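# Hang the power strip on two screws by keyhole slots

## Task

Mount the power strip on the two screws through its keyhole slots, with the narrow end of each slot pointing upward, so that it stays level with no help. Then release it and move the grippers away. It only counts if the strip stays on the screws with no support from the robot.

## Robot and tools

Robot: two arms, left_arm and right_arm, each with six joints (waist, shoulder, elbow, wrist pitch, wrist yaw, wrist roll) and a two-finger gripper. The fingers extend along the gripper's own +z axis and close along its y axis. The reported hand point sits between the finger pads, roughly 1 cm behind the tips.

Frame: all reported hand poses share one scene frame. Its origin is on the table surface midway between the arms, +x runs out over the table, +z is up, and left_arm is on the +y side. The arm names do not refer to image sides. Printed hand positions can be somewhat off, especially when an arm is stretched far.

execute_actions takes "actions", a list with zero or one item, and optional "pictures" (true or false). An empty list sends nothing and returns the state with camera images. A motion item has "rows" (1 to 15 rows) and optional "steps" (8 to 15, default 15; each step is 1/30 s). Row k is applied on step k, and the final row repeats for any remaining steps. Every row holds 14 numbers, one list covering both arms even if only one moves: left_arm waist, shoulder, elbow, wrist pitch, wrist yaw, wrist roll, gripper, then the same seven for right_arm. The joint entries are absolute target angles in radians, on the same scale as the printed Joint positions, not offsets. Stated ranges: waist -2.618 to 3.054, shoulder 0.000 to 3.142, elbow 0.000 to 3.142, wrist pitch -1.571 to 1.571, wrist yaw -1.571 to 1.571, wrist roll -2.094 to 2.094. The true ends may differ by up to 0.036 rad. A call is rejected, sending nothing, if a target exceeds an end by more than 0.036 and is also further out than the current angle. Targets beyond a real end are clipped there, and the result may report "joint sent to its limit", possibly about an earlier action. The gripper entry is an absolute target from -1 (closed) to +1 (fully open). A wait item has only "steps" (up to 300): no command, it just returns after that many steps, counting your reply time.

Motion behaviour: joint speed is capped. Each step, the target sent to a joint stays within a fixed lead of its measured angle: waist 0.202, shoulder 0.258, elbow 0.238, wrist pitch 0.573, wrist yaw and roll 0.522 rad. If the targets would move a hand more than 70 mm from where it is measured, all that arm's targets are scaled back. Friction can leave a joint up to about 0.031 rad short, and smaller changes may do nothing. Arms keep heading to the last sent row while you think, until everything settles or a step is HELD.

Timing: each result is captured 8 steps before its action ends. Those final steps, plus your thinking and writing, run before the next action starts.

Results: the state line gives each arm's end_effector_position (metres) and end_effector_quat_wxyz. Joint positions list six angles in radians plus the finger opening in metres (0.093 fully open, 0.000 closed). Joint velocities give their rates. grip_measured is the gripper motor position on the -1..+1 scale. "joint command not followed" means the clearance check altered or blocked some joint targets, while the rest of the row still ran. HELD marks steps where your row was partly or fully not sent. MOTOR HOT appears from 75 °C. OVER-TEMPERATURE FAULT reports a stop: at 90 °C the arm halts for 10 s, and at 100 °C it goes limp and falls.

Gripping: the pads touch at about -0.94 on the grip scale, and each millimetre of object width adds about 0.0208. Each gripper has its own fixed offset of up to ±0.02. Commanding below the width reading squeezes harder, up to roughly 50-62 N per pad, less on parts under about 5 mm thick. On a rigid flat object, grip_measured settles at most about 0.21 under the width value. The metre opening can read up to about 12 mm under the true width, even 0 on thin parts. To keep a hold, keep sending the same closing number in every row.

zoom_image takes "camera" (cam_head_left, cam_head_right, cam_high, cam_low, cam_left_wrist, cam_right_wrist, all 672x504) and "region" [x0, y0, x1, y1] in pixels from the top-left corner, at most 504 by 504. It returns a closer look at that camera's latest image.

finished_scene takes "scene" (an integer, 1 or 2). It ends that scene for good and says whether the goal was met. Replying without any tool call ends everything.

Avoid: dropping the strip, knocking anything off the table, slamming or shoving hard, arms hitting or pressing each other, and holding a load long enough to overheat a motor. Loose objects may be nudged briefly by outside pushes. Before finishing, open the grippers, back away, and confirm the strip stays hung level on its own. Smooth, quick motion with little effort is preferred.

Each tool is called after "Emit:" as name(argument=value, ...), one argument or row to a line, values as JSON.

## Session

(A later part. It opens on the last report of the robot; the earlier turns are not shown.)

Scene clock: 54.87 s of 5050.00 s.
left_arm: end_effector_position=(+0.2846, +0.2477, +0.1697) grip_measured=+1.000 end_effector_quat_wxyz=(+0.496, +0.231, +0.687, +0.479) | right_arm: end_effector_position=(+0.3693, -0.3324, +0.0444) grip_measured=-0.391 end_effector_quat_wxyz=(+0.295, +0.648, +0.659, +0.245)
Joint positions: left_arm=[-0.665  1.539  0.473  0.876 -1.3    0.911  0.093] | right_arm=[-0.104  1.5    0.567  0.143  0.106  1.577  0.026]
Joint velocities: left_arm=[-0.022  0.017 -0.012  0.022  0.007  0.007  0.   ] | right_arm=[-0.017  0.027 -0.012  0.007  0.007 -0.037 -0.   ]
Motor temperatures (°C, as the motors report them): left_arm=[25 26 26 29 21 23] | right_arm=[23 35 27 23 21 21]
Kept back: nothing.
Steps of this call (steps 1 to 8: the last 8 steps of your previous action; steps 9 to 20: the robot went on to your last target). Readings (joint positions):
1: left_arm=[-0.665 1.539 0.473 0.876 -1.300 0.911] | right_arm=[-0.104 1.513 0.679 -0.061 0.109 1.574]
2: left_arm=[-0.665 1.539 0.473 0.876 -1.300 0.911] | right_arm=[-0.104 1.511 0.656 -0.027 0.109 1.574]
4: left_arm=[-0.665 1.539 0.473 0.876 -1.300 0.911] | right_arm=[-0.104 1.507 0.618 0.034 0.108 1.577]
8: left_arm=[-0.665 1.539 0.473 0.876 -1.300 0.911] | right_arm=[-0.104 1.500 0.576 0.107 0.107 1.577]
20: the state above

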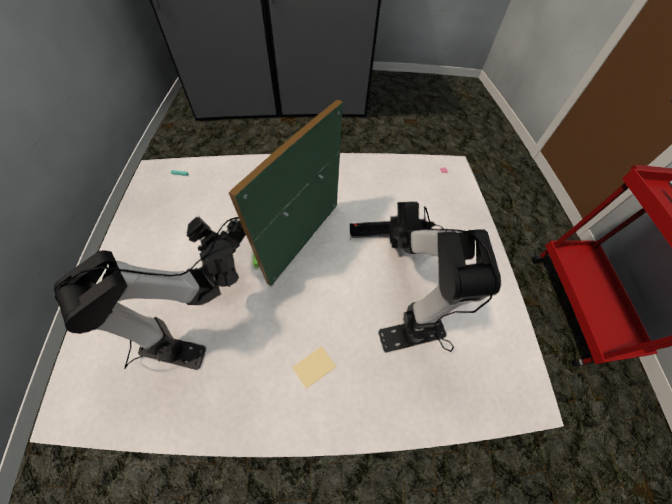

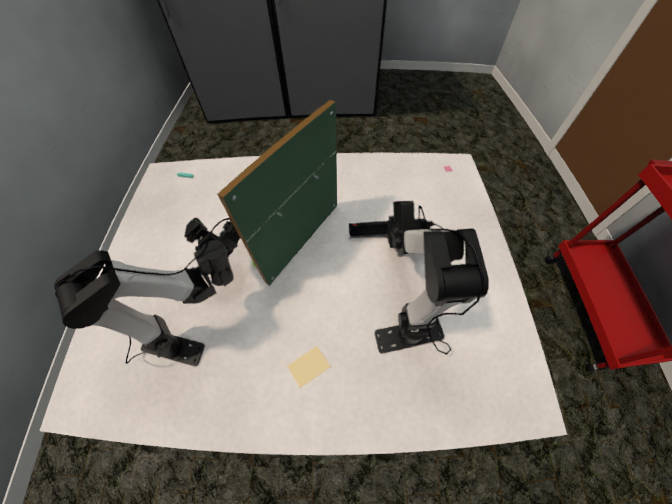

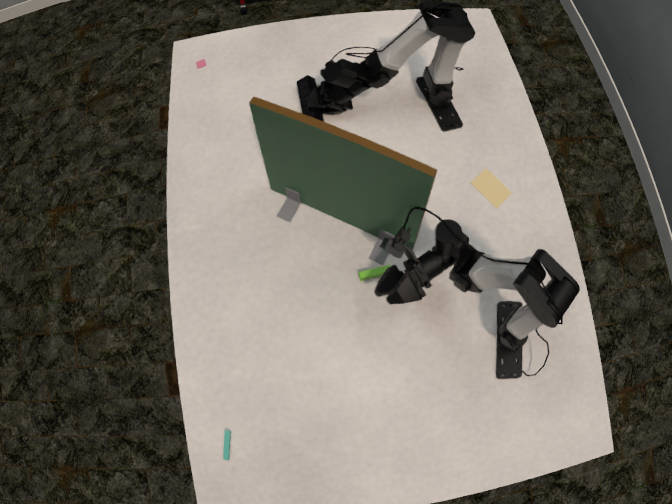

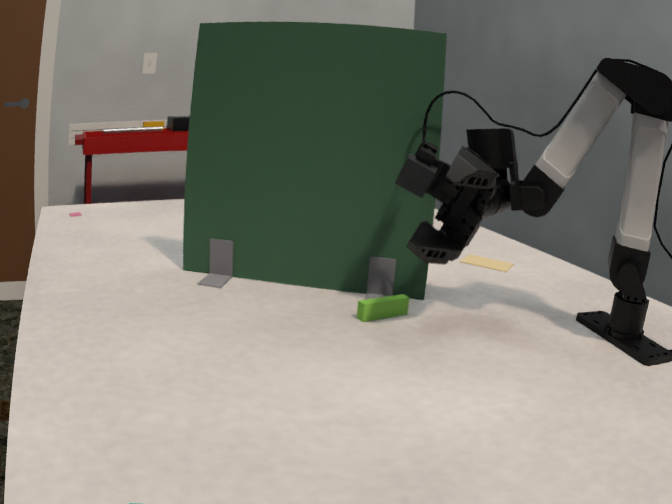

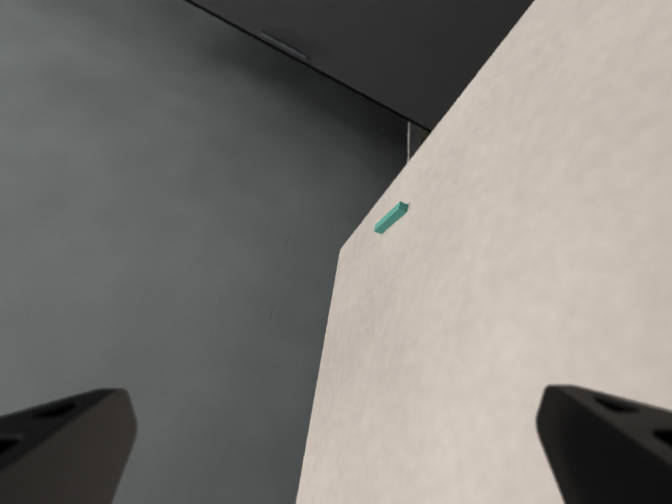

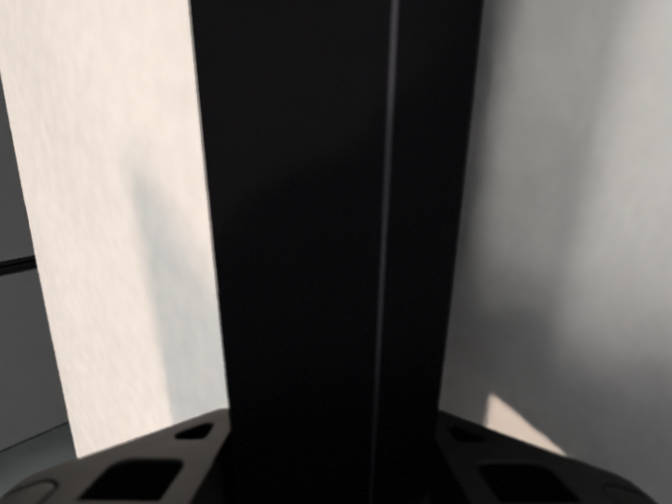

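Emit:
execute_actions(
  actions=[
    {"rows": [
[-0.665,1.539,0.473,0.876,-1.3,0.911,1, -0.11,1.455,0.578,0.275,0.115,1.578,-0.5],
[-0.665,1.539,0.473,0.876,-1.3,0.911,1, -0.11,1.455,0.578,0.295,0.115,1.578,-0.5],
[-0.665,1.539,0.473,0.876,-1.3,0.911,1, -0.11,1.455,0.578,0.320,0.115,1.578,-0.5],
[-0.665,1.539,0.473,0.876,-1.3,0.911,1, -0.11,1.455,0.574,0.345,0.115,1.578,-0.5],
[-0.665,1.539,0.473,0.876,-1.3,0.911,1, -0.11,1.455,0.567,0.370,0.115,1.578,-0.5],
[-0.665,1.539,0.473,0.876,-1.3,0.911,1, -0.11,1.455,0.558,0.395,0.115,1.578,-0.5],
[-0.665,1.539,0.473,0.876,-1.3,0.911,1, -0.11,1.455,0.547,0.420,0.115,1.578,-0.5],
[-0.665,1.539,0.473,0.876,-1.3,0.911,1, -0.11,1.455,0.535,0.442,0.115,1.578,-0.5],
[-0.665,1.539,0.473,0.876,-1.3,0.911,1, -0.11,1.455,0.522,0.460,0.115,1.578,-0.5],
[-0.665,1.539,0.473,0.876,-1.3,0.911,1, -0.11,1.455,0.509,0.473,0.115,1.578,-0.5],
[-0.665,1.539,0.473,0.876,-1.3,0.911,1, -0.11,1.455,0.497,0.482,0.115,1.578,-0.5],
[-0.665,1.539,0.473,0.876,-1.3,0.911,1, -0.11,1.455,0.486,0.485,0.115,1.578,-0.5],
[-0.665,1.539,0.473,0.876,-1.3,0.911,1, -0.11,1.455,0.477,0.485,0.115,1.578,-0.5],
[-0.665,1.539,0.473,0.876,-1.3,0.911,1, -0.11,1.455,0.470,0.485,0.115,1.578,-0.5],
[-0.665,1.539,0.473,0.876,-1.3,0.911,1, -0.11,1.455,0.466,0.485,0.115,1.578,-0.5]
], "steps": 15},
  ],
)

Emit:
execute_actions(
  actions=[
    {"steps": 20},
  ],
  pictures=true,
)

Scene clock: 56.97 s of 5050.00 s.
left_arm: end_effector_position=(+0.2846, +0.2477, +0.1697) grip_measured=+1.000 end_effector_quat_wxyz=(+0.496, +0.231, +0.687, +0.479) | right_arm: end_effector_position=(+0.3744, -0.3322, +0.0494) grip_measured=-0.391 end_effector_quat_wxyz=(+0.311, +0.641, +0.651, +0.262)
Joint positions: left_arm=[-0.665  1.539  0.473  0.876 -1.3    0.911  0.093] | right_arm=[-0.104  1.5    0.548  0.212  0.107  1.575  0.026]
Joint velocities: left_arm=[ 0.012  0.012 -0.007 -0.037 -0.095  0.037  0.   ] | right_arm=[ 0.002 -0.007 -0.242  0.623  0.066  0.022  0.001]
Motor temperatures (°C, as the motors report them): left_arm=[25 26 26 30 21 23] | right_arm=[23 35 27 25 21 21]
Steps of this call (steps 1 to 15: the robot went on to your last target; steps 16 to 56: nothing new was sent; steps 57 to 63: the first 7 steps of this action). Readings (joint positions):
57: left_arm=[-0.665 1.539 0.473 0.876 -1.300 0.911] | right_arm=[-0.104 1.500 0.567 0.144 0.106 1.577]
58: left_arm=[-0.665 1.539 0.473 0.876 -1.300 0.911] | right_arm=[-0.104 1.500 0.567 0.147 0.106 1.577]
60: left_arm=[-0.665 1.539 0.473 0.876 -1.300 0.911] | right_arm=[-0.104 1.500 0.564 0.163 0.106 1.577]
63: the state above

Scene clock: 57.63 s of 5050.00 s.
left_arm: end_effector_position=(+0.2846, +0.2477, +0.1697) grip_measured=+1.000 end_effector_quat_wxyz=(+0.496, +0.231, +0.687, +0.479) | right_arm: end_effector_position=(+0.3665, -0.3327, +0.0419) grip_measured=-0.392 end_effector_quat_wxyz=(+0.326, +0.636, +0.641, +0.281)
Joint positions: left_arm=[-0.665  1.539  0.473  0.876 -1.3    0.911  0.093] | right_arm=[-0.104  1.5    0.454  0.36   0.107  1.58   0.026]
Joint velocities: left_arm=[-0.002 -0.002  0.012  0.007 -0.081 -0.007  0.   ] | right_arm=[-0.002 -0.002 -0.002 -0.022 -0.051  0.007 -0.   ]
Motor temperatures (°C, as the motors report them): left_arm=[25 26 26 30 21 23] | right_arm=[23 35 27 25 21 21]
Kept back: nothing.
Steps of this call (steps 1 to 8: the last 8 steps of your previous action; steps 9 to 20: the robot went on to your last target). Readings (joint positions):
1: left_arm=[-0.665 1.539 0.473 0.876 -1.300 0.911] | right_arm=[-0.104 1.500 0.540 0.232 0.107 1.575]
2: left_arm=[-0.665 1.539 0.473 0.876 -1.300 0.911] | right_arm=[-0.104 1.500 0.530 0.253 0.107 1.575]
4: left_arm=[-0.665 1.539 0.473 0.876 -1.300 0.911] | right_arm=[-0.104 1.500 0.507 0.290 0.107 1.574]
8: left_arm=[-0.665 1.539 0.473 0.876 -1.300 0.911] | right_arm=[-0.104 1.500 0.464 0.332 0.107 1.575]
20: the state above

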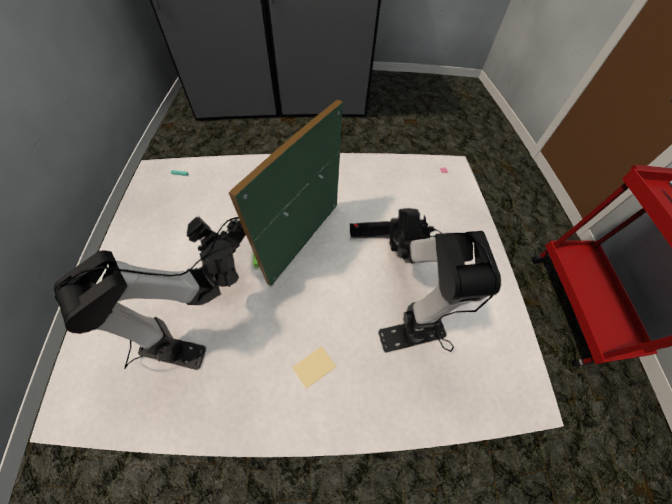

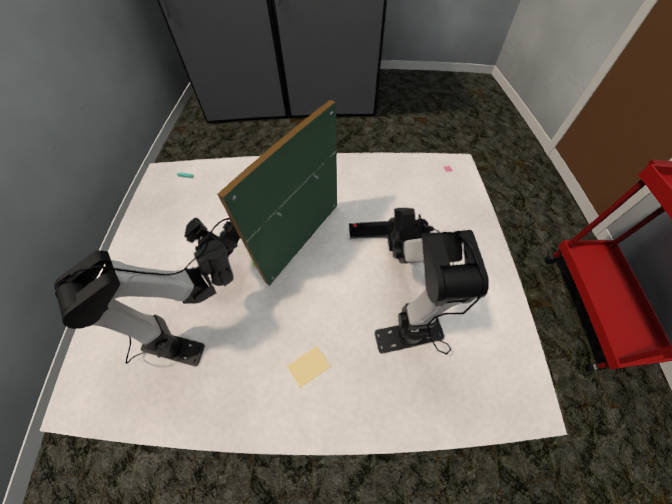

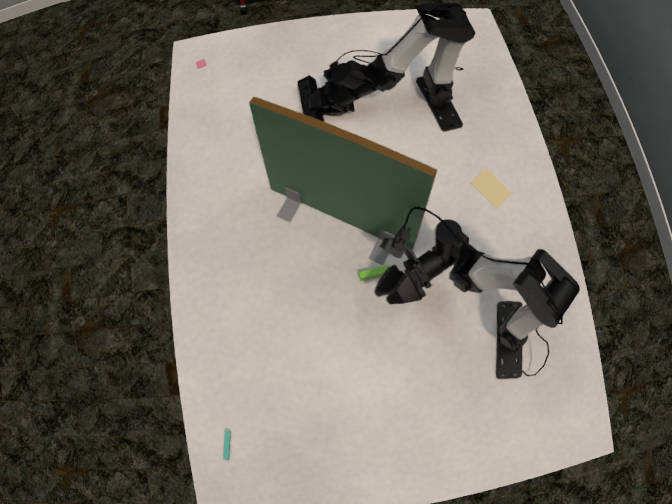

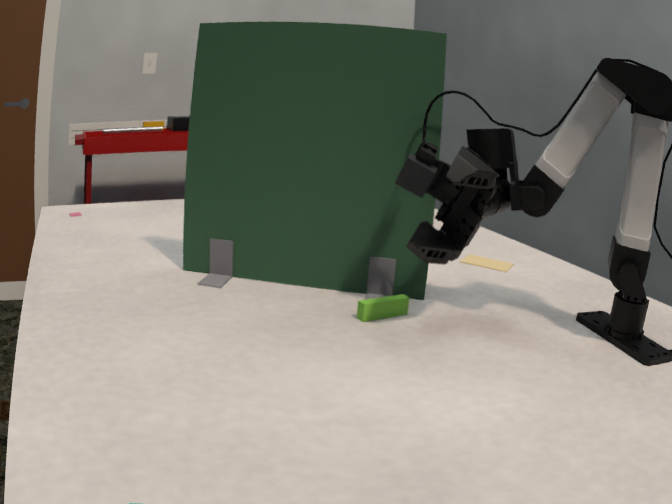

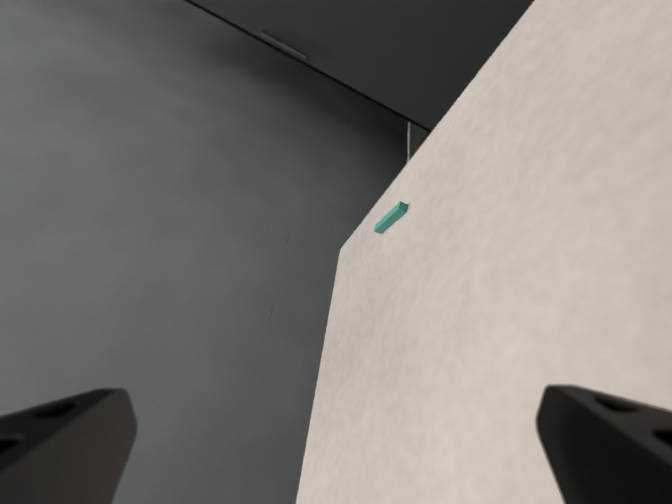

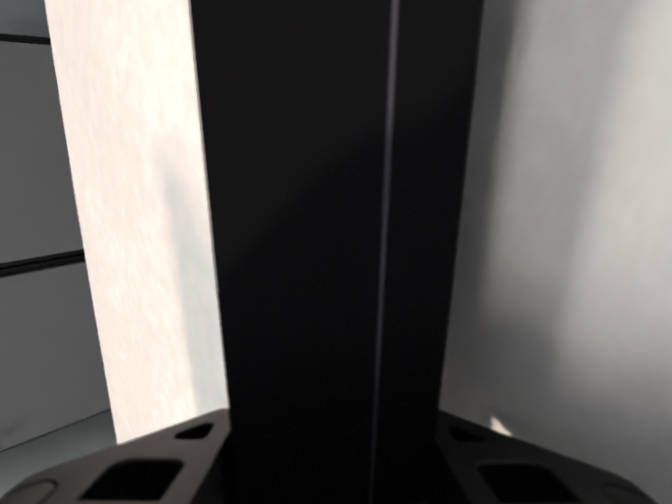

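Emit:
execute_actions(
  actions=[
    {"rows": [
[-0.665,1.539,0.473,0.876,-1.3,0.911,1, -0.11,1.457,0.466,0.478,0.115,1.578,-0.5],
[-0.665,1.539,0.473,0.876,-1.3,0.911,1, -0.11,1.459,0.465,0.471,0.115,1.578,-0.5],
[-0.665,1.539,0.473,0.876,-1.3,0.911,1, -0.11,1.461,0.465,0.465,0.115,1.578,-0.5],
[-0.665,1.539,0.473,0.876,-1.3,0.911,1, -0.11,1.463,0.464,0.459,0.115,1.578,-0.5],
[-0.665,1.539,0.473,0.876,-1.3,0.911,1, -0.11,1.465,0.464,0.453,0.115,1.578,-0.5],
[-0.665,1.539,0.473,0.876,-1.3,0.911,1, -0.11,1.467,0.463,0.447,0.115,1.578,-0.5],
[-0.665,1.539,0.473,0.876,-1.3,0.911,1, -0.11,1.469,0.463,0.441,0.115,1.578,-0.5],
[-0.665,1.539,0.473,0.876,-1.3,0.911,1, -0.11,1.471,0.462,0.435,0.115,1.578,-0.5],
[-0.665,1.539,0.473,0.876,-1.3,0.911,1, -0.11,1.473,0.462,0.429,0.115,1.578,-0.5],
[-0.665,1.539,0.473,0.876,-1.3,0.911,1, -0.11,1.475,0.461,0.423,0.115,1.578,-0.5],
[-0.665,1.539,0.473,0.876,-1.3,0.911,1, -0.11,1.476,0.461,0.417,0.115,1.578,-0.5],
[-0.665,1.539,0.473,0.876,-1.3,0.911,1, -0.11,1.477,0.460,0.411,0.115,1.578,-0.5],
[-0.665,1.539,0.473,0.876,-1.3,0.911,1, -0.11,1.478,0.460,0.405,0.115,1.578,-0.5],
[-0.665,1.539,0.473,0.876,-1.3,0.911,1, -0.11,1.479,0.460,0.399,0.115,1.578,-0.5],
[-0.665,1.539,0.473,0.876,-1.3,0.911,1, -0.11,1.480,0.460,0.393,0.115,1.578,-0.5]
], "steps": 15},
  ],
)

Emit:
execute_actions(
  actions=[
    {"steps": 16},
  ],
)

Scene clock: 58.80 s of 5050.00 s.
left_arm: end_effector_position=(+0.2846, +0.2477, +0.1697) grip_measured=+1.000 end_effector_quat_wxyz=(+0.496, +0.231, +0.687, +0.479) | right_arm: end_effector_position=(+0.3660, -0.3327, +0.0412) grip_measured=-0.392 end_effector_quat_wxyz=(+0.325, +0.637, +0.641, +0.279)
Joint positions: left_arm=[-0.665  1.539  0.473  0.876 -1.3    0.911  0.093] | right_arm=[-0.104  1.5    0.454  0.356  0.107  1.58   0.026]
Joint velocities: left_arm=[ 0.002 -0.002  0.002 -0.037 -0.066 -0.007  0.   ] | right_arm=[-0.002  0.002 -0.022 -0.066  0.007 -0.037  0.001]
Motor temperatures (°C, as the motors report them): left_arm=[25 26 26 30 21 23] | right_arm=[23 35 27 26 21 21]
Steps of this call (steps 1 to 15: the robot went on to your last target; steps 16 to 28: nothing new was sent; steps 29 to 35: the first 7 steps of this action). Readings (joint positions):
29: left_arm=[-0.665 1.539 0.473 0.876 -1.300 0.911] | right_arm=[-0.104 1.500 0.454 0.360 0.107 1.580]
30: left_arm=[-0.665 1.539 0.473 0.876 -1.300 0.911] | right_arm=[-0.104 1.500 0.454 0.360 0.107 1.580]
32: left_arm=[-0.665 1.539 0.473 0.876 -1.300 0.911] | right_arm=[-0.104 1.500 0.454 0.359 0.107 1.580]
35: the state above

Scene clock: 59.33 s of 5050.00 s.
left_arm: end_effector_position=(+0.2846, +0.2477, +0.1697) grip_measured=+1.000 end_effector_quat_wxyz=(+0.496, +0.231, +0.687, +0.479) | right_arm: end_effector_position=(+0.3626, -0.3329, +0.0372) grip_measured=-0.392 end_effector_quat_wxyz=(+0.317, +0.642, +0.642, +0.274)
Joint positions: left_arm=[-0.665  1.539  0.473  0.876 -1.3    0.911  0.093] | right_arm=[-0.104  1.5    0.454  0.334  0.107  1.589  0.026]
Joint velocities: left_arm=[ 0.007 -0.007 -0.017 -0.007 -0.051  0.081  0.   ] | right_arm=[ 0.002 -0.002  0.002  0.007 -0.051 -0.066 -0.   ]
Motor temperatures (°C, as the motors report them): left_arm=[25 26 26 30 21 23] | right_arm=[23 35 27 26 21 21]
Kept back: nothing.
Steps of this call (steps 1 to 8: the last 8 steps of your previous action; steps 9 to 16: the robot went on to your last target). Readings (joint positions):
1: left_arm=[-0.665 1.539 0.473 0.876 -1.300 0.911] | right_arm=[-0.104 1.500 0.454 0.354 0.107 1.580]
2: left_arm=[-0.665 1.539 0.473 0.876 -1.300 0.911] | right_arm=[-0.104 1.500 0.454 0.352 0.107 1.580]
4: left_arm=[-0.665 1.539 0.473 0.876 -1.300 0.911] | right_arm=[-0.104 1.500 0.454 0.347 0.107 1.581]
8: left_arm=[-0.665 1.539 0.473 0.876 -1.300 0.911] | right_arm=[-0.104 1.500 0.454 0.338 0.107 1.585]
16: the state above

Emit:
execute_actions(
  actions=[
    {"rows": [
[-0.665,1.539,0.473,0.876,-1.3,0.911,1, -0.11,1.48,0.46,0.390,0.11,1.588,-0.38],
[-0.665,1.539,0.473,0.876,-1.3,0.911,1, -0.11,1.48,0.46,0.388,0.11,1.588,-0.35],
[-0.665,1.539,0.473,0.876,-1.3,0.911,1, -0.11,1.48,0.46,0.386,0.11,1.588,-0.32],
[-0.665,1.539,0.473,0.876,-1.3,0.911,1, -0.11,1.48,0.46,0.384,0.11,1.588,-0.29],
[-0.665,1.539,0.473,0.876,-1.3,0.911,1, -0.11,1.48,0.46,0.382,0.11,1.588,-0.26],
[-0.665,1.539,0.473,0.876,-1.3,0.911,1, -0.11,1.48,0.46,0.380,0.11,1.588,-0.235],
[-0.665,1.539,0.473,0.876,-1.3,0.911,1, -0.11,1.48,0.46,0.378,0.11,1.588,-0.21],
[-0.665,1.539,0.473,0.876,-1.3,0.911,1, -0.11,1.48,0.46,0.376,0.11,1.588,-0.185],
[-0.665,1.539,0.473,0.876,-1.3,0.911,1, -0.11,1.48,0.46,0.375,0.11,1.588,-0.16],
[-0.665,1.539,0.473,0.876,-1.3,0.911,1, -0.11,1.48,0.46,0.375,0.11,1.588,-0.135],
[-0.665,1.539,0.473,0.876,-1.3,0.911,1, -0.11,1.48,0.46,0.375,0.11,1.588,-0.11],
[-0.665,1.539,0.473,0.876,-1.3,0.911,1, -0.11,1.48,0.46,0.375,0.11,1.588,-0.085],
[-0.665,1.539,0.473,0.876,-1.3,0.911,1, -0.11,1.48,0.46,0.375,0.11,1.588,-0.06],
[-0.665,1.539,0.473,0.876,-1.3,0.911,1, -0.11,1.48,0.46,0.375,0.11,1.588,-0.035],
[-0.665,1.539,0.473,0.876,-1.3,0.911,1, -0.11,1.48,0.46,0.375,0.11,1.588,-0.01]
], "steps": 15},
  ],
)

Emit:
execute_actions(
  actions=[
    {"rows": [
[-0.665,1.539,0.473,0.876,-1.3,0.911,1, -0.11,1.48,0.46,0.375,0.11,1.588,0.015],
[-0.665,1.539,0.473,0.876,-1.3,0.911,1, -0.11,1.48,0.46,0.375,0.11,1.588,0.04],
[-0.665,1.539,0.473,0.876,-1.3,0.911,1, -0.11,1.48,0.46,0.375,0.11,1.588,0.065],
[-0.665,1.539,0.473,0.876,-1.3,0.911,1, -0.11,1.48,0.46,0.375,0.11,1.588,0.09],
[-0.665,1.539,0.473,0.876,-1.3,0.911,1, -0.11,1.48,0.46,0.375,0.11,1.588,0.115],
[-0.665,1.539,0.473,0.876,-1.3,0.911,1, -0.11,1.48,0.46,0.375,0.11,1.588,0.14],
[-0.665,1.539,0.473,0.876,-1.3,0.911,1, -0.11,1.48,0.46,0.375,0.11,1.588,0.165],
[-0.665,1.539,0.473,0.876,-1.3,0.911,1, -0.11,1.48,0.46,0.375,0.11,1.588,0.19],
[-0.665,1.539,0.473,0.876,-1.3,0.911,1, -0.11,1.48,0.46,0.375,0.11,1.588,0.215],
[-0.665,1.539,0.473,0.876,-1.3,0.911,1, -0.11,1.48,0.46,0.375,0.11,1.588,0.24],
[-0.665,1.539,0.473,0.876,-1.3,0.911,1, -0.11,1.48,0.46,0.375,0.11,1.588,0.265],
[-0.665,1.539,0.473,0.876,-1.3,0.911,1, -0.11,1.48,0.46,0.375,0.11,1.588,0.29],
[-0.665,1.539,0.473,0.876,-1.3,0.911,1, -0.11,1.48,0.46,0.375,0.11,1.588,0.31]
], "steps": 15},
  ],
)

Emit:
execute_actions(
  actions=[
    {"steps": 12},
  ],
  pictures=true,
)

Scene clock: 62.33 s of 5050.00 s.
left_arm: end_effector_position=(+0.2846, +0.2477, +0.1697) grip_measured=+1.000 end_effector_quat_wxyz=(+0.496, +0.231, +0.687, +0.479) | right_arm: end_effector_position=(+0.3623, -0.3330, +0.0369) grip_measured=-0.222 end_effector_quat_wxyz=(+0.316, +0.643, +0.641, +0.273)
Joint positions: left_arm=[-0.665  1.539  0.473  0.876 -1.3    0.911  0.093] | right_arm=[-0.104  1.5    0.454  0.332  0.107  1.592  0.035]
Joint velocities: left_arm=[-0.027 -0.007 -0.002 -0.022 -0.051 -0.081  0.   ] | right_arm=[ 0.007 -0.027 -0.017 -0.037 -0.007 -0.125  0.022]
Motor temperatures (°C, as the motors report them): left_arm=[25 26 26 30 21 23] | right_arm=[23 34 27 27 21 21]
Steps of this call (steps 1 to 15: the robot went on to your last target; steps 16 to 83: nothing new was sent; steps 84 to 90: the first 7 steps of this action). Readings (joint positions):
84: left_arm=[-0.665 1.539 0.473 0.876 -1.300 0.911] | right_arm=[-0.104 1.500 0.454 0.334 0.107 1.590]
85: left_arm=[-0.665 1.539 0.473 0.876 -1.300 0.911] | right_arm=[-0.104 1.500 0.454 0.333 0.107 1.591]
87: left_arm=[-0.665 1.539 0.473 0.876 -1.300 0.911] | right_arm=[-0.104 1.500 0.454 0.333 0.107 1.592]
90: the state above

Scene clock: 62.83 s of 5050.00 s.
left_arm: end_effector_position=(+0.2846, +0.2477, +0.1697) grip_measured=+1.000 end_effector_quat_wxyz=(+0.496, +0.231, +0.687, +0.479) | right_arm: end_effector_position=(+0.3626, -0.3329, +0.0371) grip_measured=+0.151 end_effector_quat_wxyz=(+0.317, +0.643, +0.641, +0.274)
Joint positions: left_arm=[-0.665  1.539  0.473  0.876 -1.3    0.911  0.093] | right_arm=[-0.104  1.5    0.454  0.334  0.107  1.592  0.052]
Joint velocities: left_arm=[-0.002 -0.007  0.012  0.051  0.066 -0.037  0.   ] | right_arm=[-0.017  0.002 -0.007  0.022  0.066 -0.037  0.027]
Motor temperatures (°C, as the motors report them): left_arm=[25 26 26 30 21 23] | right_arm=[23 34 27 27 21 21]
Steps of this call (steps 1 to 8: the last 8 steps of your previous action; steps 9 to 15: the first 7 steps of this action). Readings (joint positions):
9: left_arm=[-0.665 1.539 0.473 0.876 -1.300 0.911] | right_arm=[-0.104 1.500 0.454 0.334 0.107 1.592]
10: left_arm=[-0.665 1.539 0.473 0.876 -1.300 0.911] | right_arm=[-0.104 1.500 0.454 0.334 0.107 1.592]
12: left_arm=[-0.665 1.539 0.473 0.876 -1.300 0.911] | right_arm=[-0.104 1.500 0.454 0.334 0.107 1.592]
15: the state above

Scene clock: 63.23 s of 5050.00 s.
left_arm: end_effector_position=(+0.2846, +0.2477, +0.1697) grip_measured=+1.000 end_effector_quat_wxyz=(+0.496, +0.231, +0.687, +0.479) | right_arm: end_effector_position=(+0.3626, -0.3329, +0.0371) grip_measured=+0.308 end_effector_quat_wxyz=(+0.317, +0.643, +0.641, +0.274)
Joint positions: left_arm=[-0.665  1.539  0.473  0.876 -1.3    0.911  0.093] | right_arm=[-0.104  1.5    0.454  0.334  0.107  1.592  0.06 ]
Joint velocities: left_arm=[-0.012  0.002  0.012 -0.007  0.007  0.037  0.   ] | right_arm=[-0.002 -0.007  0.012 -0.11  -0.051 -0.051 -0.002]
Motor temperatures (°C, as the motors report them): left_arm=[25 26 26 30 21 23] | right_arm=[23 34 27 27 21 21]
Kept back: nothing.
Steps of this call (steps 1 to 8: the last 8 steps of your previous action; steps 9 to 12: the robot went on to your last target). Readings (joint positions):
1: left_arm=[-0.665 1.539 0.473 0.876 -1.300 0.911] | right_arm=[-0.104 1.500 0.454 0.334 0.107 1.592]
2: left_arm=[-0.665 1.539 0.473 0.876 -1.300 0.911] | right_arm=[-0.104 1.500 0.454 0.334 0.107 1.592]
4: left_arm=[-0.665 1.539 0.473 0.876 -1.300 0.911] | right_arm=[-0.104 1.500 0.454 0.334 0.107 1.592]
8: left_arm=[-0.665 1.539 0.473 0.876 -1.300 0.911] | right_arm=[-0.104 1.500 0.454 0.334 0.107 1.592]
12: the state above

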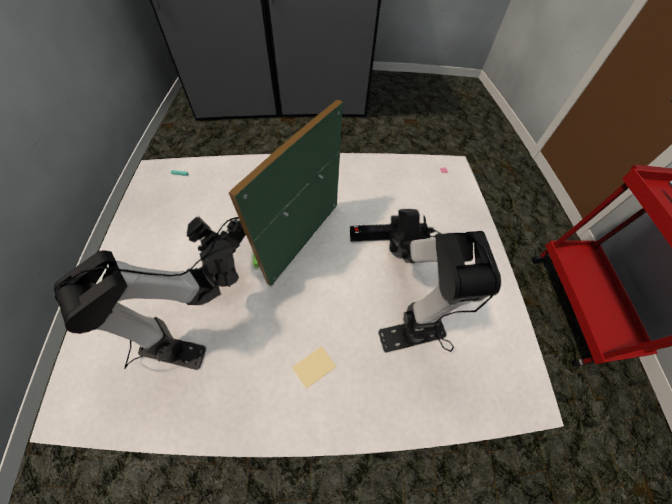

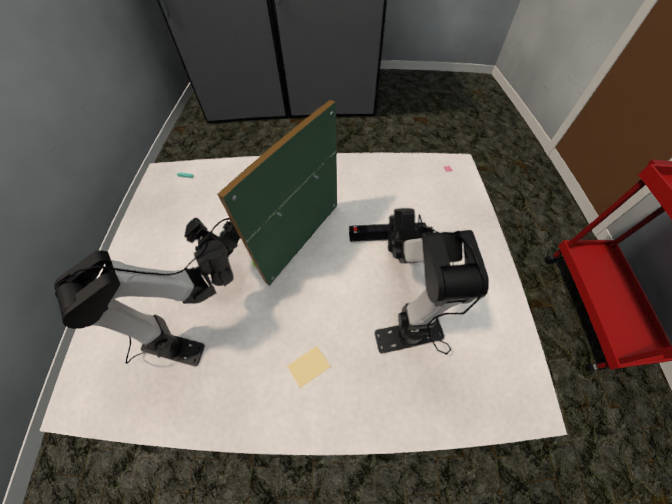

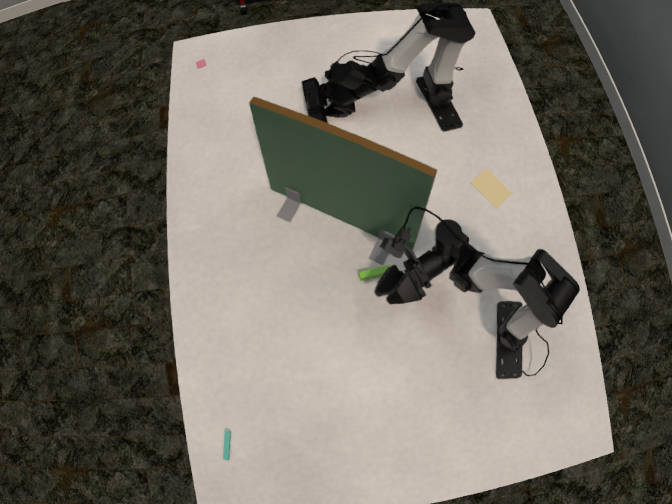

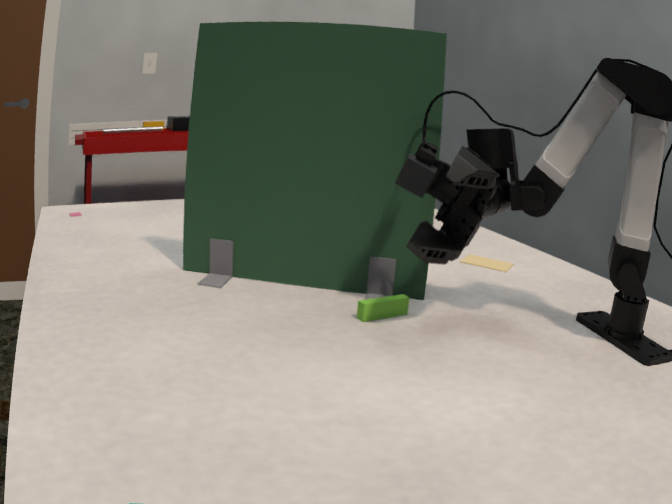

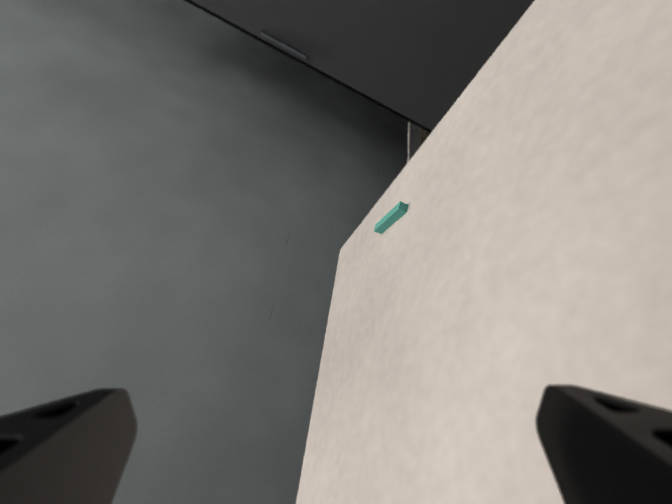

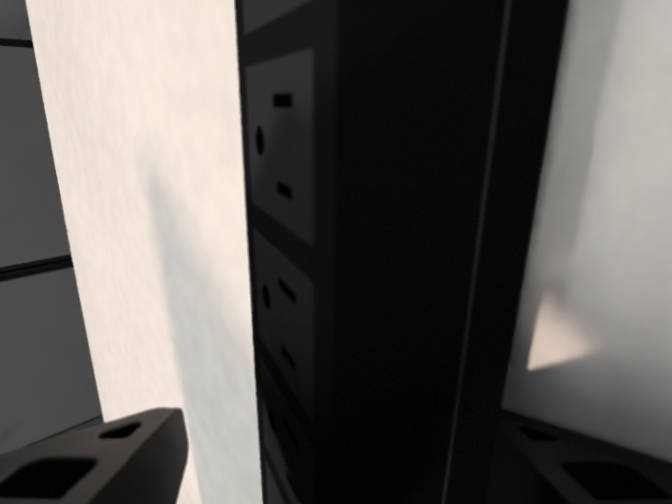

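Emit:
execute_actions(
  actions=[
    {"rows": [
[-0.665,1.539,0.473,0.876,-1.3,0.911,1, -0.11,1.479,0.459,0.375,0.11,1.588,0.33],
[-0.665,1.539,0.473,0.876,-1.3,0.911,1, -0.11,1.478,0.459,0.375,0.11,1.588,0.35],
[-0.665,1.539,0.473,0.876,-1.3,0.911,1, -0.11,1.476,0.458,0.375,0.11,1.588,0.37],
[-0.665,1.539,0.473,0.876,-1.3,0.911,1, -0.11,1.474,0.457,0.375,0.11,1.588,0.39],
[-0.665,1.539,0.473,0.876,-1.3,0.911,1, -0.11,1.472,0.456,0.375,0.11,1.588,0.41],
[-0.665,1.539,0.473,0.876,-1.3,0.911,1, -0.11,1.470,0.455,0.375,0.11,1.588,0.43],
[-0.665,1.539,0.473,0.876,-1.3,0.911,1, -0.11,1.468,0.454,0.375,0.11,1.588,0.45],
[-0.665,1.539,0.473,0.876,-1.3,0.911,1, -0.11,1.465,0.452,0.375,0.11,1.588,0.47],
[-0.665,1.539,0.473,0.876,-1.3,0.911,1, -0.11,1.461,0.449,0.375,0.11,1.588,0.49],
[-0.665,1.539,0.473,0.876,-1.3,0.911,1, -0.11,1.457,0.446,0.374,0.11,1.588,0.50],
[-0.665,1.539,0.473,0.876,-1.3,0.911,1, -0.11,1.453,0.442,0.374,0.11,1.588,0.50],
[-0.665,1.539,0.473,0.876,-1.3,0.911,1, -0.11,1.448,0.438,0.373,0.11,1.588,0.50],
[-0.665,1.539,0.473,0.876,-1.3,0.911,1, -0.11,1.443,0.434,0.373,0.11,1.588,0.50],
[-0.665,1.539,0.473,0.876,-1.3,0.911,1, -0.11,1.438,0.430,0.372,0.11,1.588,0.50],
[-0.665,1.539,0.473,0.876,-1.3,0.911,1, -0.11,1.433,0.426,0.372,0.11,1.588,0.50]
], "steps": 15},
  ],
)

Emit:
execute_actions(
  actions=[
    {"steps": 16},
  ],
  pictures=true,
)

Scene clock: 64.83 s of 5050.00 s.
left_arm: end_effector_position=(+0.2846, +0.2477, +0.1697) grip_measured=+1.000 end_effector_quat_wxyz=(+0.496, +0.231, +0.687, +0.479) | right_arm: end_effector_position=(+0.3641, -0.3328, +0.0398) grip_measured=+0.439 end_effector_quat_wxyz=(+0.320, +0.642, +0.639, +0.278)
Joint positions: left_arm=[-0.665  1.539  0.473  0.876 -1.3    0.911  0.093] | right_arm=[-0.104  1.496  0.454  0.342  0.107  1.592  0.066]
Joint velocities: left_arm=[ 0.002  0.007 -0.007  0.022 -0.051  0.037  0.   ] | right_arm=[-0.012 -0.032  0.002  0.051  0.022 -0.051  0.02 ]
Motor temperatures (°C, as the motors report them): left_arm=[25 26 26 30 21 23] | right_arm=[23 34 27 27 21 21]
Steps of this call (steps 1 to 15: the robot went on to your last target; steps 16 to 41: nothing new was sent; steps 42 to 48: the first 7 steps of this action). Readings (joint positions):
42: left_arm=[-0.665 1.539 0.473 0.876 -1.300 0.911] | right_arm=[-0.104 1.500 0.454 0.335 0.107 1.592]
43: left_arm=[-0.665 1.539 0.473 0.876 -1.300 0.911] | right_arm=[-0.104 1.500 0.454 0.336 0.107 1.592]
45: left_arm=[-0.665 1.539 0.473 0.876 -1.300 0.911] | right_arm=[-0.104 1.500 0.454 0.339 0.107 1.592]
48: the state above

Scene clock: 65.37 s of 5050.00 s.
left_arm: end_effector_position=(+0.2846, +0.2477, +0.1697) grip_measured=+1.000 end_effector_quat_wxyz=(+0.496, +0.231, +0.687, +0.479) | right_arm: end_effector_position=(+0.3585, -0.3332, +0.0417) grip_measured=+0.498 end_effector_quat_wxyz=(+0.322, +0.641, +0.638, +0.280)
Joint positions: left_arm=[-0.665  1.539  0.473  0.876 -1.3    0.911  0.093] | right_arm=[-0.104  1.466  0.431  0.341  0.107  1.592  0.069]
Joint velocities: left_arm=[-0.017 -0.012  0.007  0.022  0.007  0.037  0.   ] | right_arm=[ 0.002  0.002 -0.022 -0.081  0.007 -0.037 -0.   ]
Motor temperatures (°C, as the motors report them): left_arm=[25 26 26 30 21 23] | right_arm=[23 34 27 27 21 21]
Kept back: nothing.
Steps of this call (steps 1 to 8: the last 8 steps of your previous action; steps 9 to 16: the robot went on to your last target). Readings (joint positions):
1: left_arm=[-0.665 1.539 0.473 0.876 -1.300 0.911] | right_arm=[-0.104 1.496 0.454 0.343 0.107 1.592]
2: left_arm=[-0.665 1.539 0.473 0.876 -1.300 0.911] | right_arm=[-0.104 1.494 0.454 0.344 0.107 1.592]
4: left_arm=[-0.665 1.539 0.473 0.876 -1.300 0.911] | right_arm=[-0.104 1.490 0.453 0.343 0.107 1.592]
8: left_arm=[-0.665 1.539 0.473 0.876 -1.300 0.911] | right_arm=[-0.104 1.474 0.439 0.342 0.107 1.592]
16: the state above

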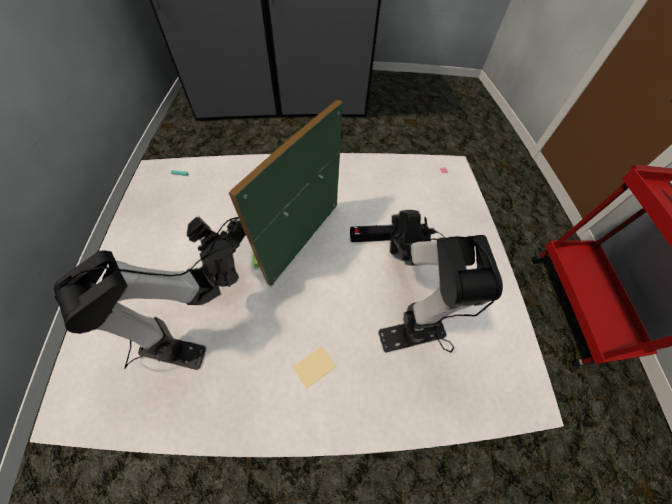

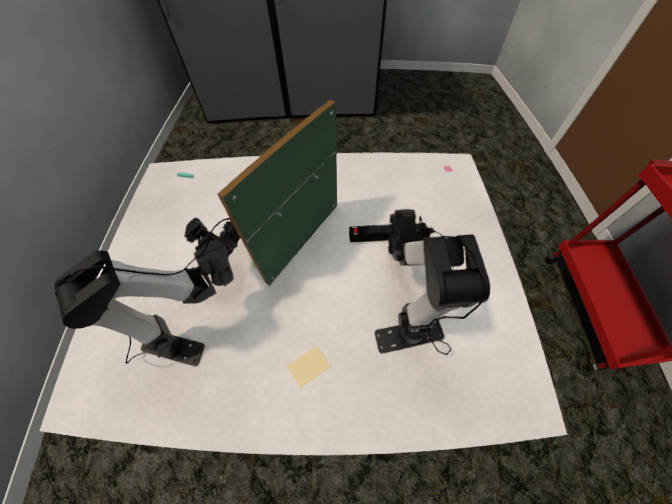

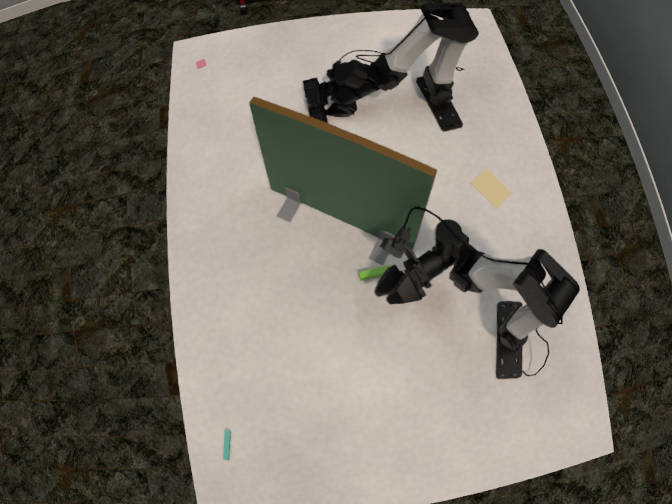

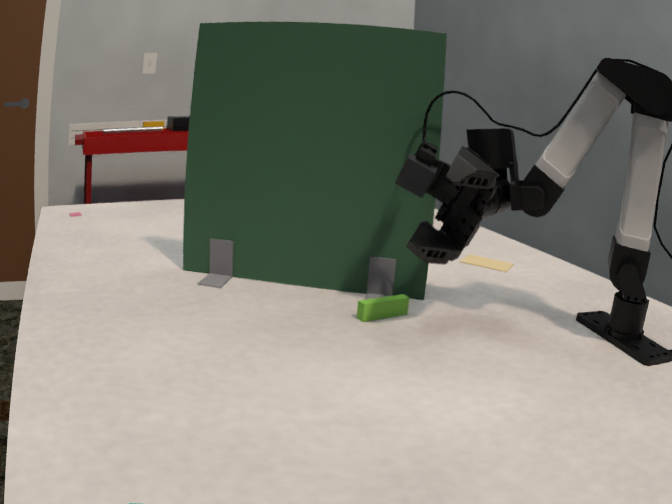

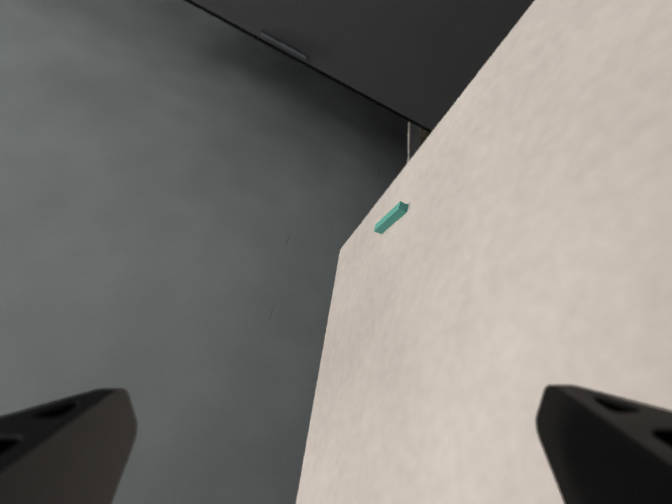

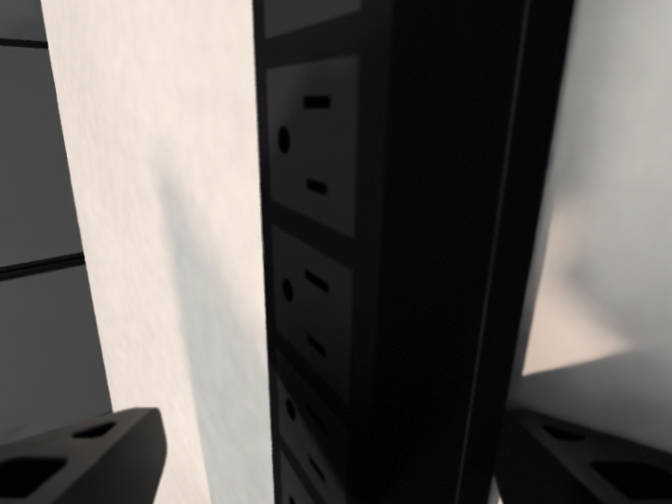

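Emit:
zoom_image(
  camera="cam_low",
  region=[390, 120, 540, 280],
)

Emit:
zoom_image(
  camera="cam_high",
  region=[285, 40, 405, 140],
)

Region (390, 120, 540, 280) of cam_low's 672x504 image, scaled by 3.150, with more detail than that image has; it fills the left 472 columns of this view, and the rest is white.

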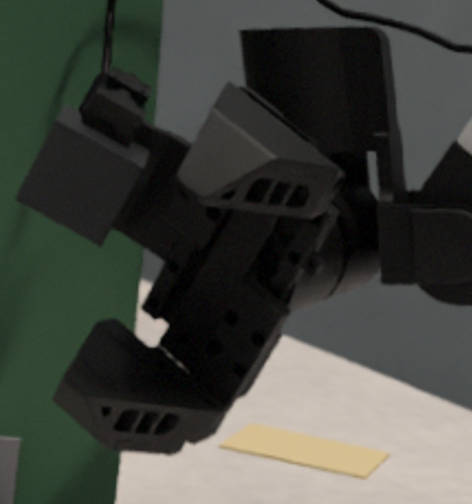

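Region (285, 40, 405, 140) of cam_high's 672x504 image, scaled by 4.200, with more detail than that image has.

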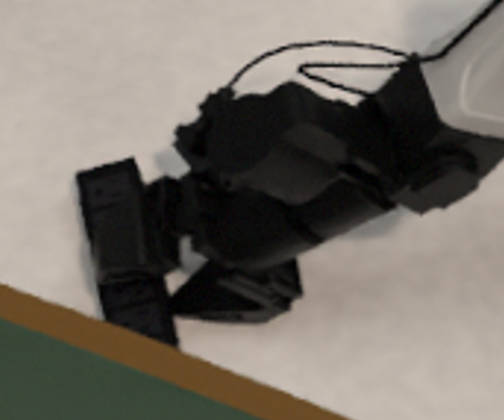

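Emit:
execute_actions(
  actions=[
    {"rows": [
[-0.665,1.539,0.473,0.876,-1.3,0.911,1, -0.11,1.443,0.435,0.352,0.11,1.588,0.50],
[-0.665,1.539,0.473,0.876,-1.3,0.911,1, -0.11,1.453,0.445,0.337,0.11,1.588,0.504],
[-0.665,1.539,0.473,0.876,-1.3,0.911,1, -0.11,1.463,0.457,0.318,0.11,1.588,0.509],
[-0.665,1.539,0.473,0.876,-1.3,0.911,1, -0.11,1.464,0.465,0.297,0.11,1.588,0.516],
[-0.665,1.539,0.473,0.876,-1.3,0.911,1, -0.11,1.465,0.473,0.273,0.11,1.588,0.524],
[-0.665,1.539,0.473,0.876,-1.3,0.911,1, -0.11,1.466,0.483,0.251,0.11,1.588,0.534],
[-0.665,1.539,0.473,0.876,-1.3,0.911,1, -0.11,1.467,0.494,0.227,0.11,1.588,0.546],
[-0.665,1.539,0.473,0.876,-1.3,0.911,1, -0.11,1.469,0.506,0.202,0.11,1.588,0.558],
[-0.665,1.539,0.473,0.876,-1.3,0.911,1, -0.11,1.471,0.519,0.177,0.11,1.588,0.571],
[-0.665,1.539,0.473,0.876,-1.3,0.911,1, -0.11,1.473,0.532,0.151,0.11,1.588,0.586],
[-0.665,1.539,0.473,0.876,-1.3,0.911,1, -0.11,1.477,0.547,0.124,0.11,1.588,0.601],
[-0.665,1.539,0.473,0.876,-1.3,0.911,1, -0.11,1.480,0.562,0.097,0.11,1.588,0.616],
[-0.665,1.539,0.473,0.876,-1.3,0.911,1, -0.11,1.484,0.578,0.071,0.11,1.588,0.632],
[-0.665,1.539,0.473,0.876,-1.3,0.911,1, -0.11,1.489,0.594,0.066,0.11,1.588,0.649],
[-0.665,1.539,0.473,0.876,-1.3,0.911,1, -0.11,1.494,0.610,0.066,0.11,1.588,0.665]
], "steps": 15},
  ],
)

Emit:
execute_actions(
  actions=[
    {"steps": 20},
  ],
  pictures=true,
)

Scene clock: 69.07 s of 5050.00 s.
left_arm: end_effector_position=(+0.2846, +0.2477, +0.1697) grip_measured=+1.000 end_effector_quat_wxyz=(+0.496, +0.231, +0.687, +0.479) | right_arm: end_effector_position=(+0.3583, -0.3332, +0.0409) grip_measured=+0.539 end_effector_quat_wxyz=(+0.313, +0.645, +0.643, +0.270)
Joint positions: left_arm=[-0.665  1.539  0.473  0.876 -1.3    0.911  0.093] | right_arm=[-0.104  1.466  0.456  0.288  0.107  1.592  0.071]
Joint velocities: left_arm=[-0.007 -0.002 -0.012  0.007 -0.11  -0.007  0.   ] | right_arm=[ 0.007  0.002  0.242 -0.564  0.081  0.022  0.011]
Motor temperatures (°C, as the motors report them): left_arm=[25 26 26 30 21 23] | right_arm=[23 33 27 28 21 21]
Steps of this call (steps 1 to 15: the robot went on to your last target; steps 16 to 90: nothing new was sent; then 0.47 s passed at rest; steps 91 to 97: the first 7 steps of this action). Readings (joint positions):
91: left_arm=[-0.665 1.539 0.473 0.876 -1.300 0.911] | right_arm=[-0.104 1.466 0.431 0.339 0.107 1.592]
92: left_arm=[-0.665 1.539 0.473 0.876 -1.300 0.911] | right_arm=[-0.104 1.466 0.431 0.338 0.107 1.592]
94: left_arm=[-0.665 1.539 0.473 0.876 -1.300 0.911] | right_arm=[-0.104 1.466 0.435 0.330 0.107 1.592]
97: the state above

Scene clock: 69.73 s of 5050.00 s.
left_arm: end_effector_position=(+0.2846, +0.2477, +0.1697) grip_measured=+1.000 end_effector_quat_wxyz=(+0.496, +0.231, +0.687, +0.479) | right_arm: end_effector_position=(+0.3647, -0.3328, +0.0475) grip_measured=+0.663 end_effector_quat_wxyz=(+0.284, +0.656, +0.658, +0.236)
Joint positions: left_arm=[-0.665  1.539  0.473  0.876 -1.3    0.911  0.093] | right_arm=[-0.104  1.477  0.589  0.067  0.107  1.592  0.077]
Joint velocities: left_arm=[ 0.012  0.007 -0.002 -0.007  0.095 -0.037  0.   ] | right_arm=[ 0.012  0.002  0.002 -0.007  0.007 -0.022 -0.   ]
Motor temperatures (°C, as the motors report them): left_arm=[25 26 26 30 21 23] | right_arm=[23 33 27 28 21 21]
Kept back: nothing.
Steps of this call (steps 1 to 8: the last 8 steps of your previous action; steps 9 to 20: the robot went on to your last target). Readings (joint positions):
1: left_arm=[-0.665 1.539 0.473 0.876 -1.300 0.911] | right_arm=[-0.104 1.466 0.464 0.269 0.107 1.592]
2: left_arm=[-0.665 1.539 0.473 0.876 -1.300 0.911] | right_arm=[-0.104 1.466 0.475 0.248 0.107 1.592]
4: left_arm=[-0.665 1.539 0.473 0.876 -1.300 0.911] | right_arm=[-0.104 1.466 0.500 0.204 0.107 1.592]
8: left_arm=[-0.665 1.539 0.473 0.876 -1.300 0.911] | right_arm=[-0.104 1.467 0.557 0.112 0.107 1.592]
20: the state above

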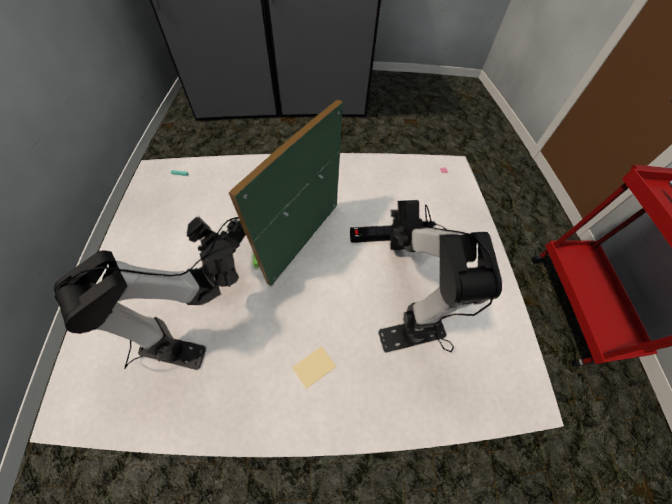

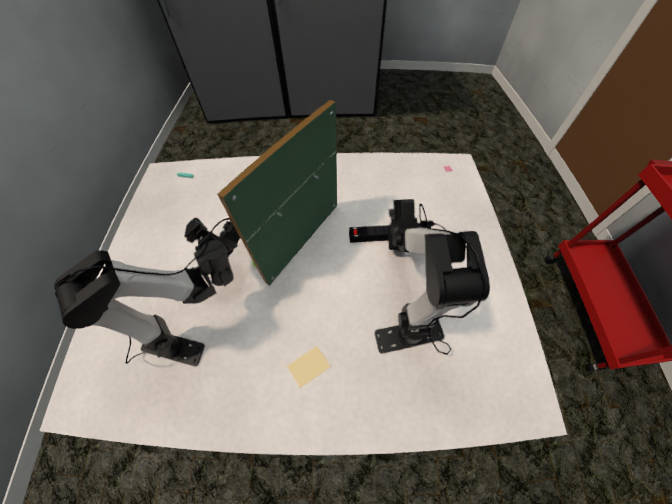

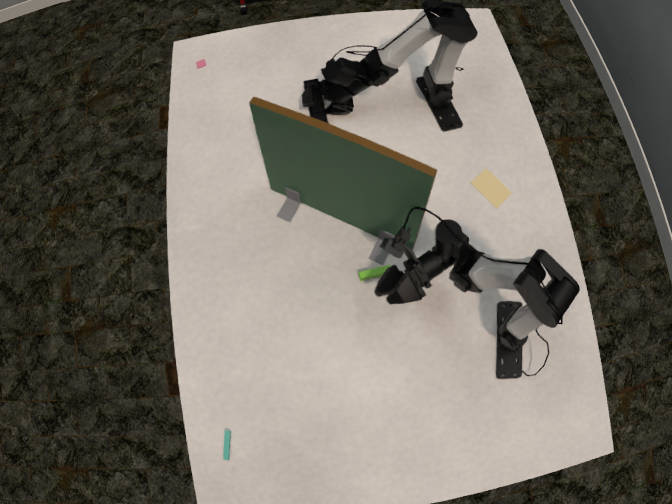

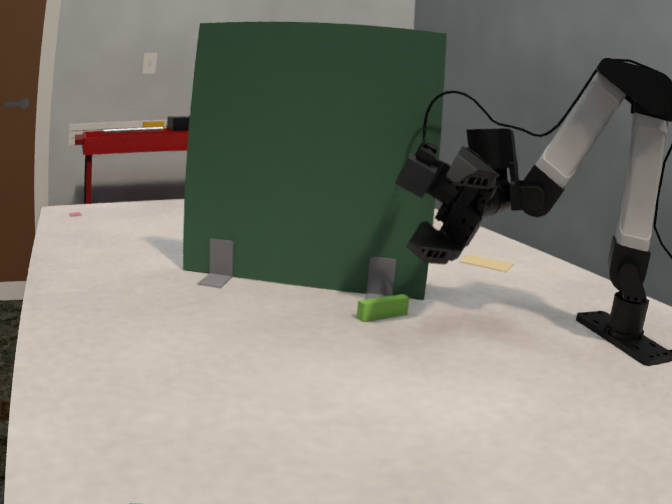

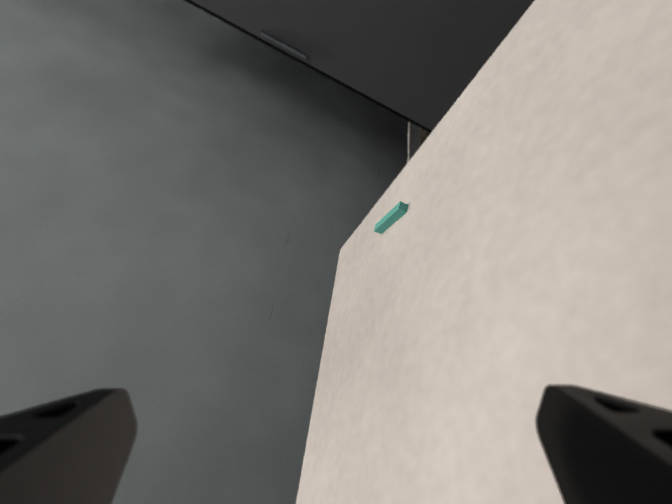

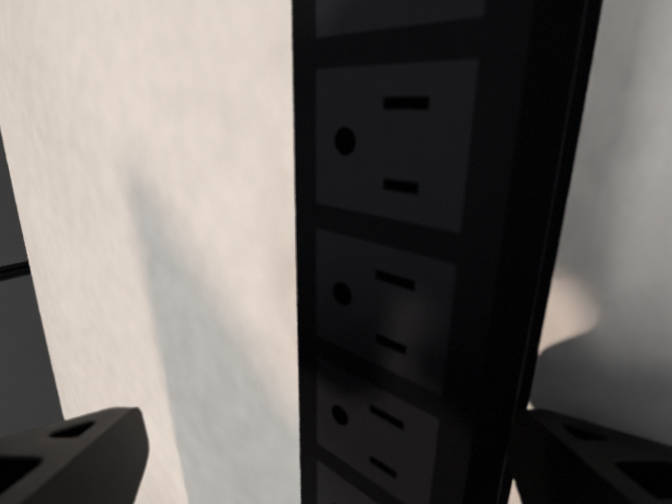

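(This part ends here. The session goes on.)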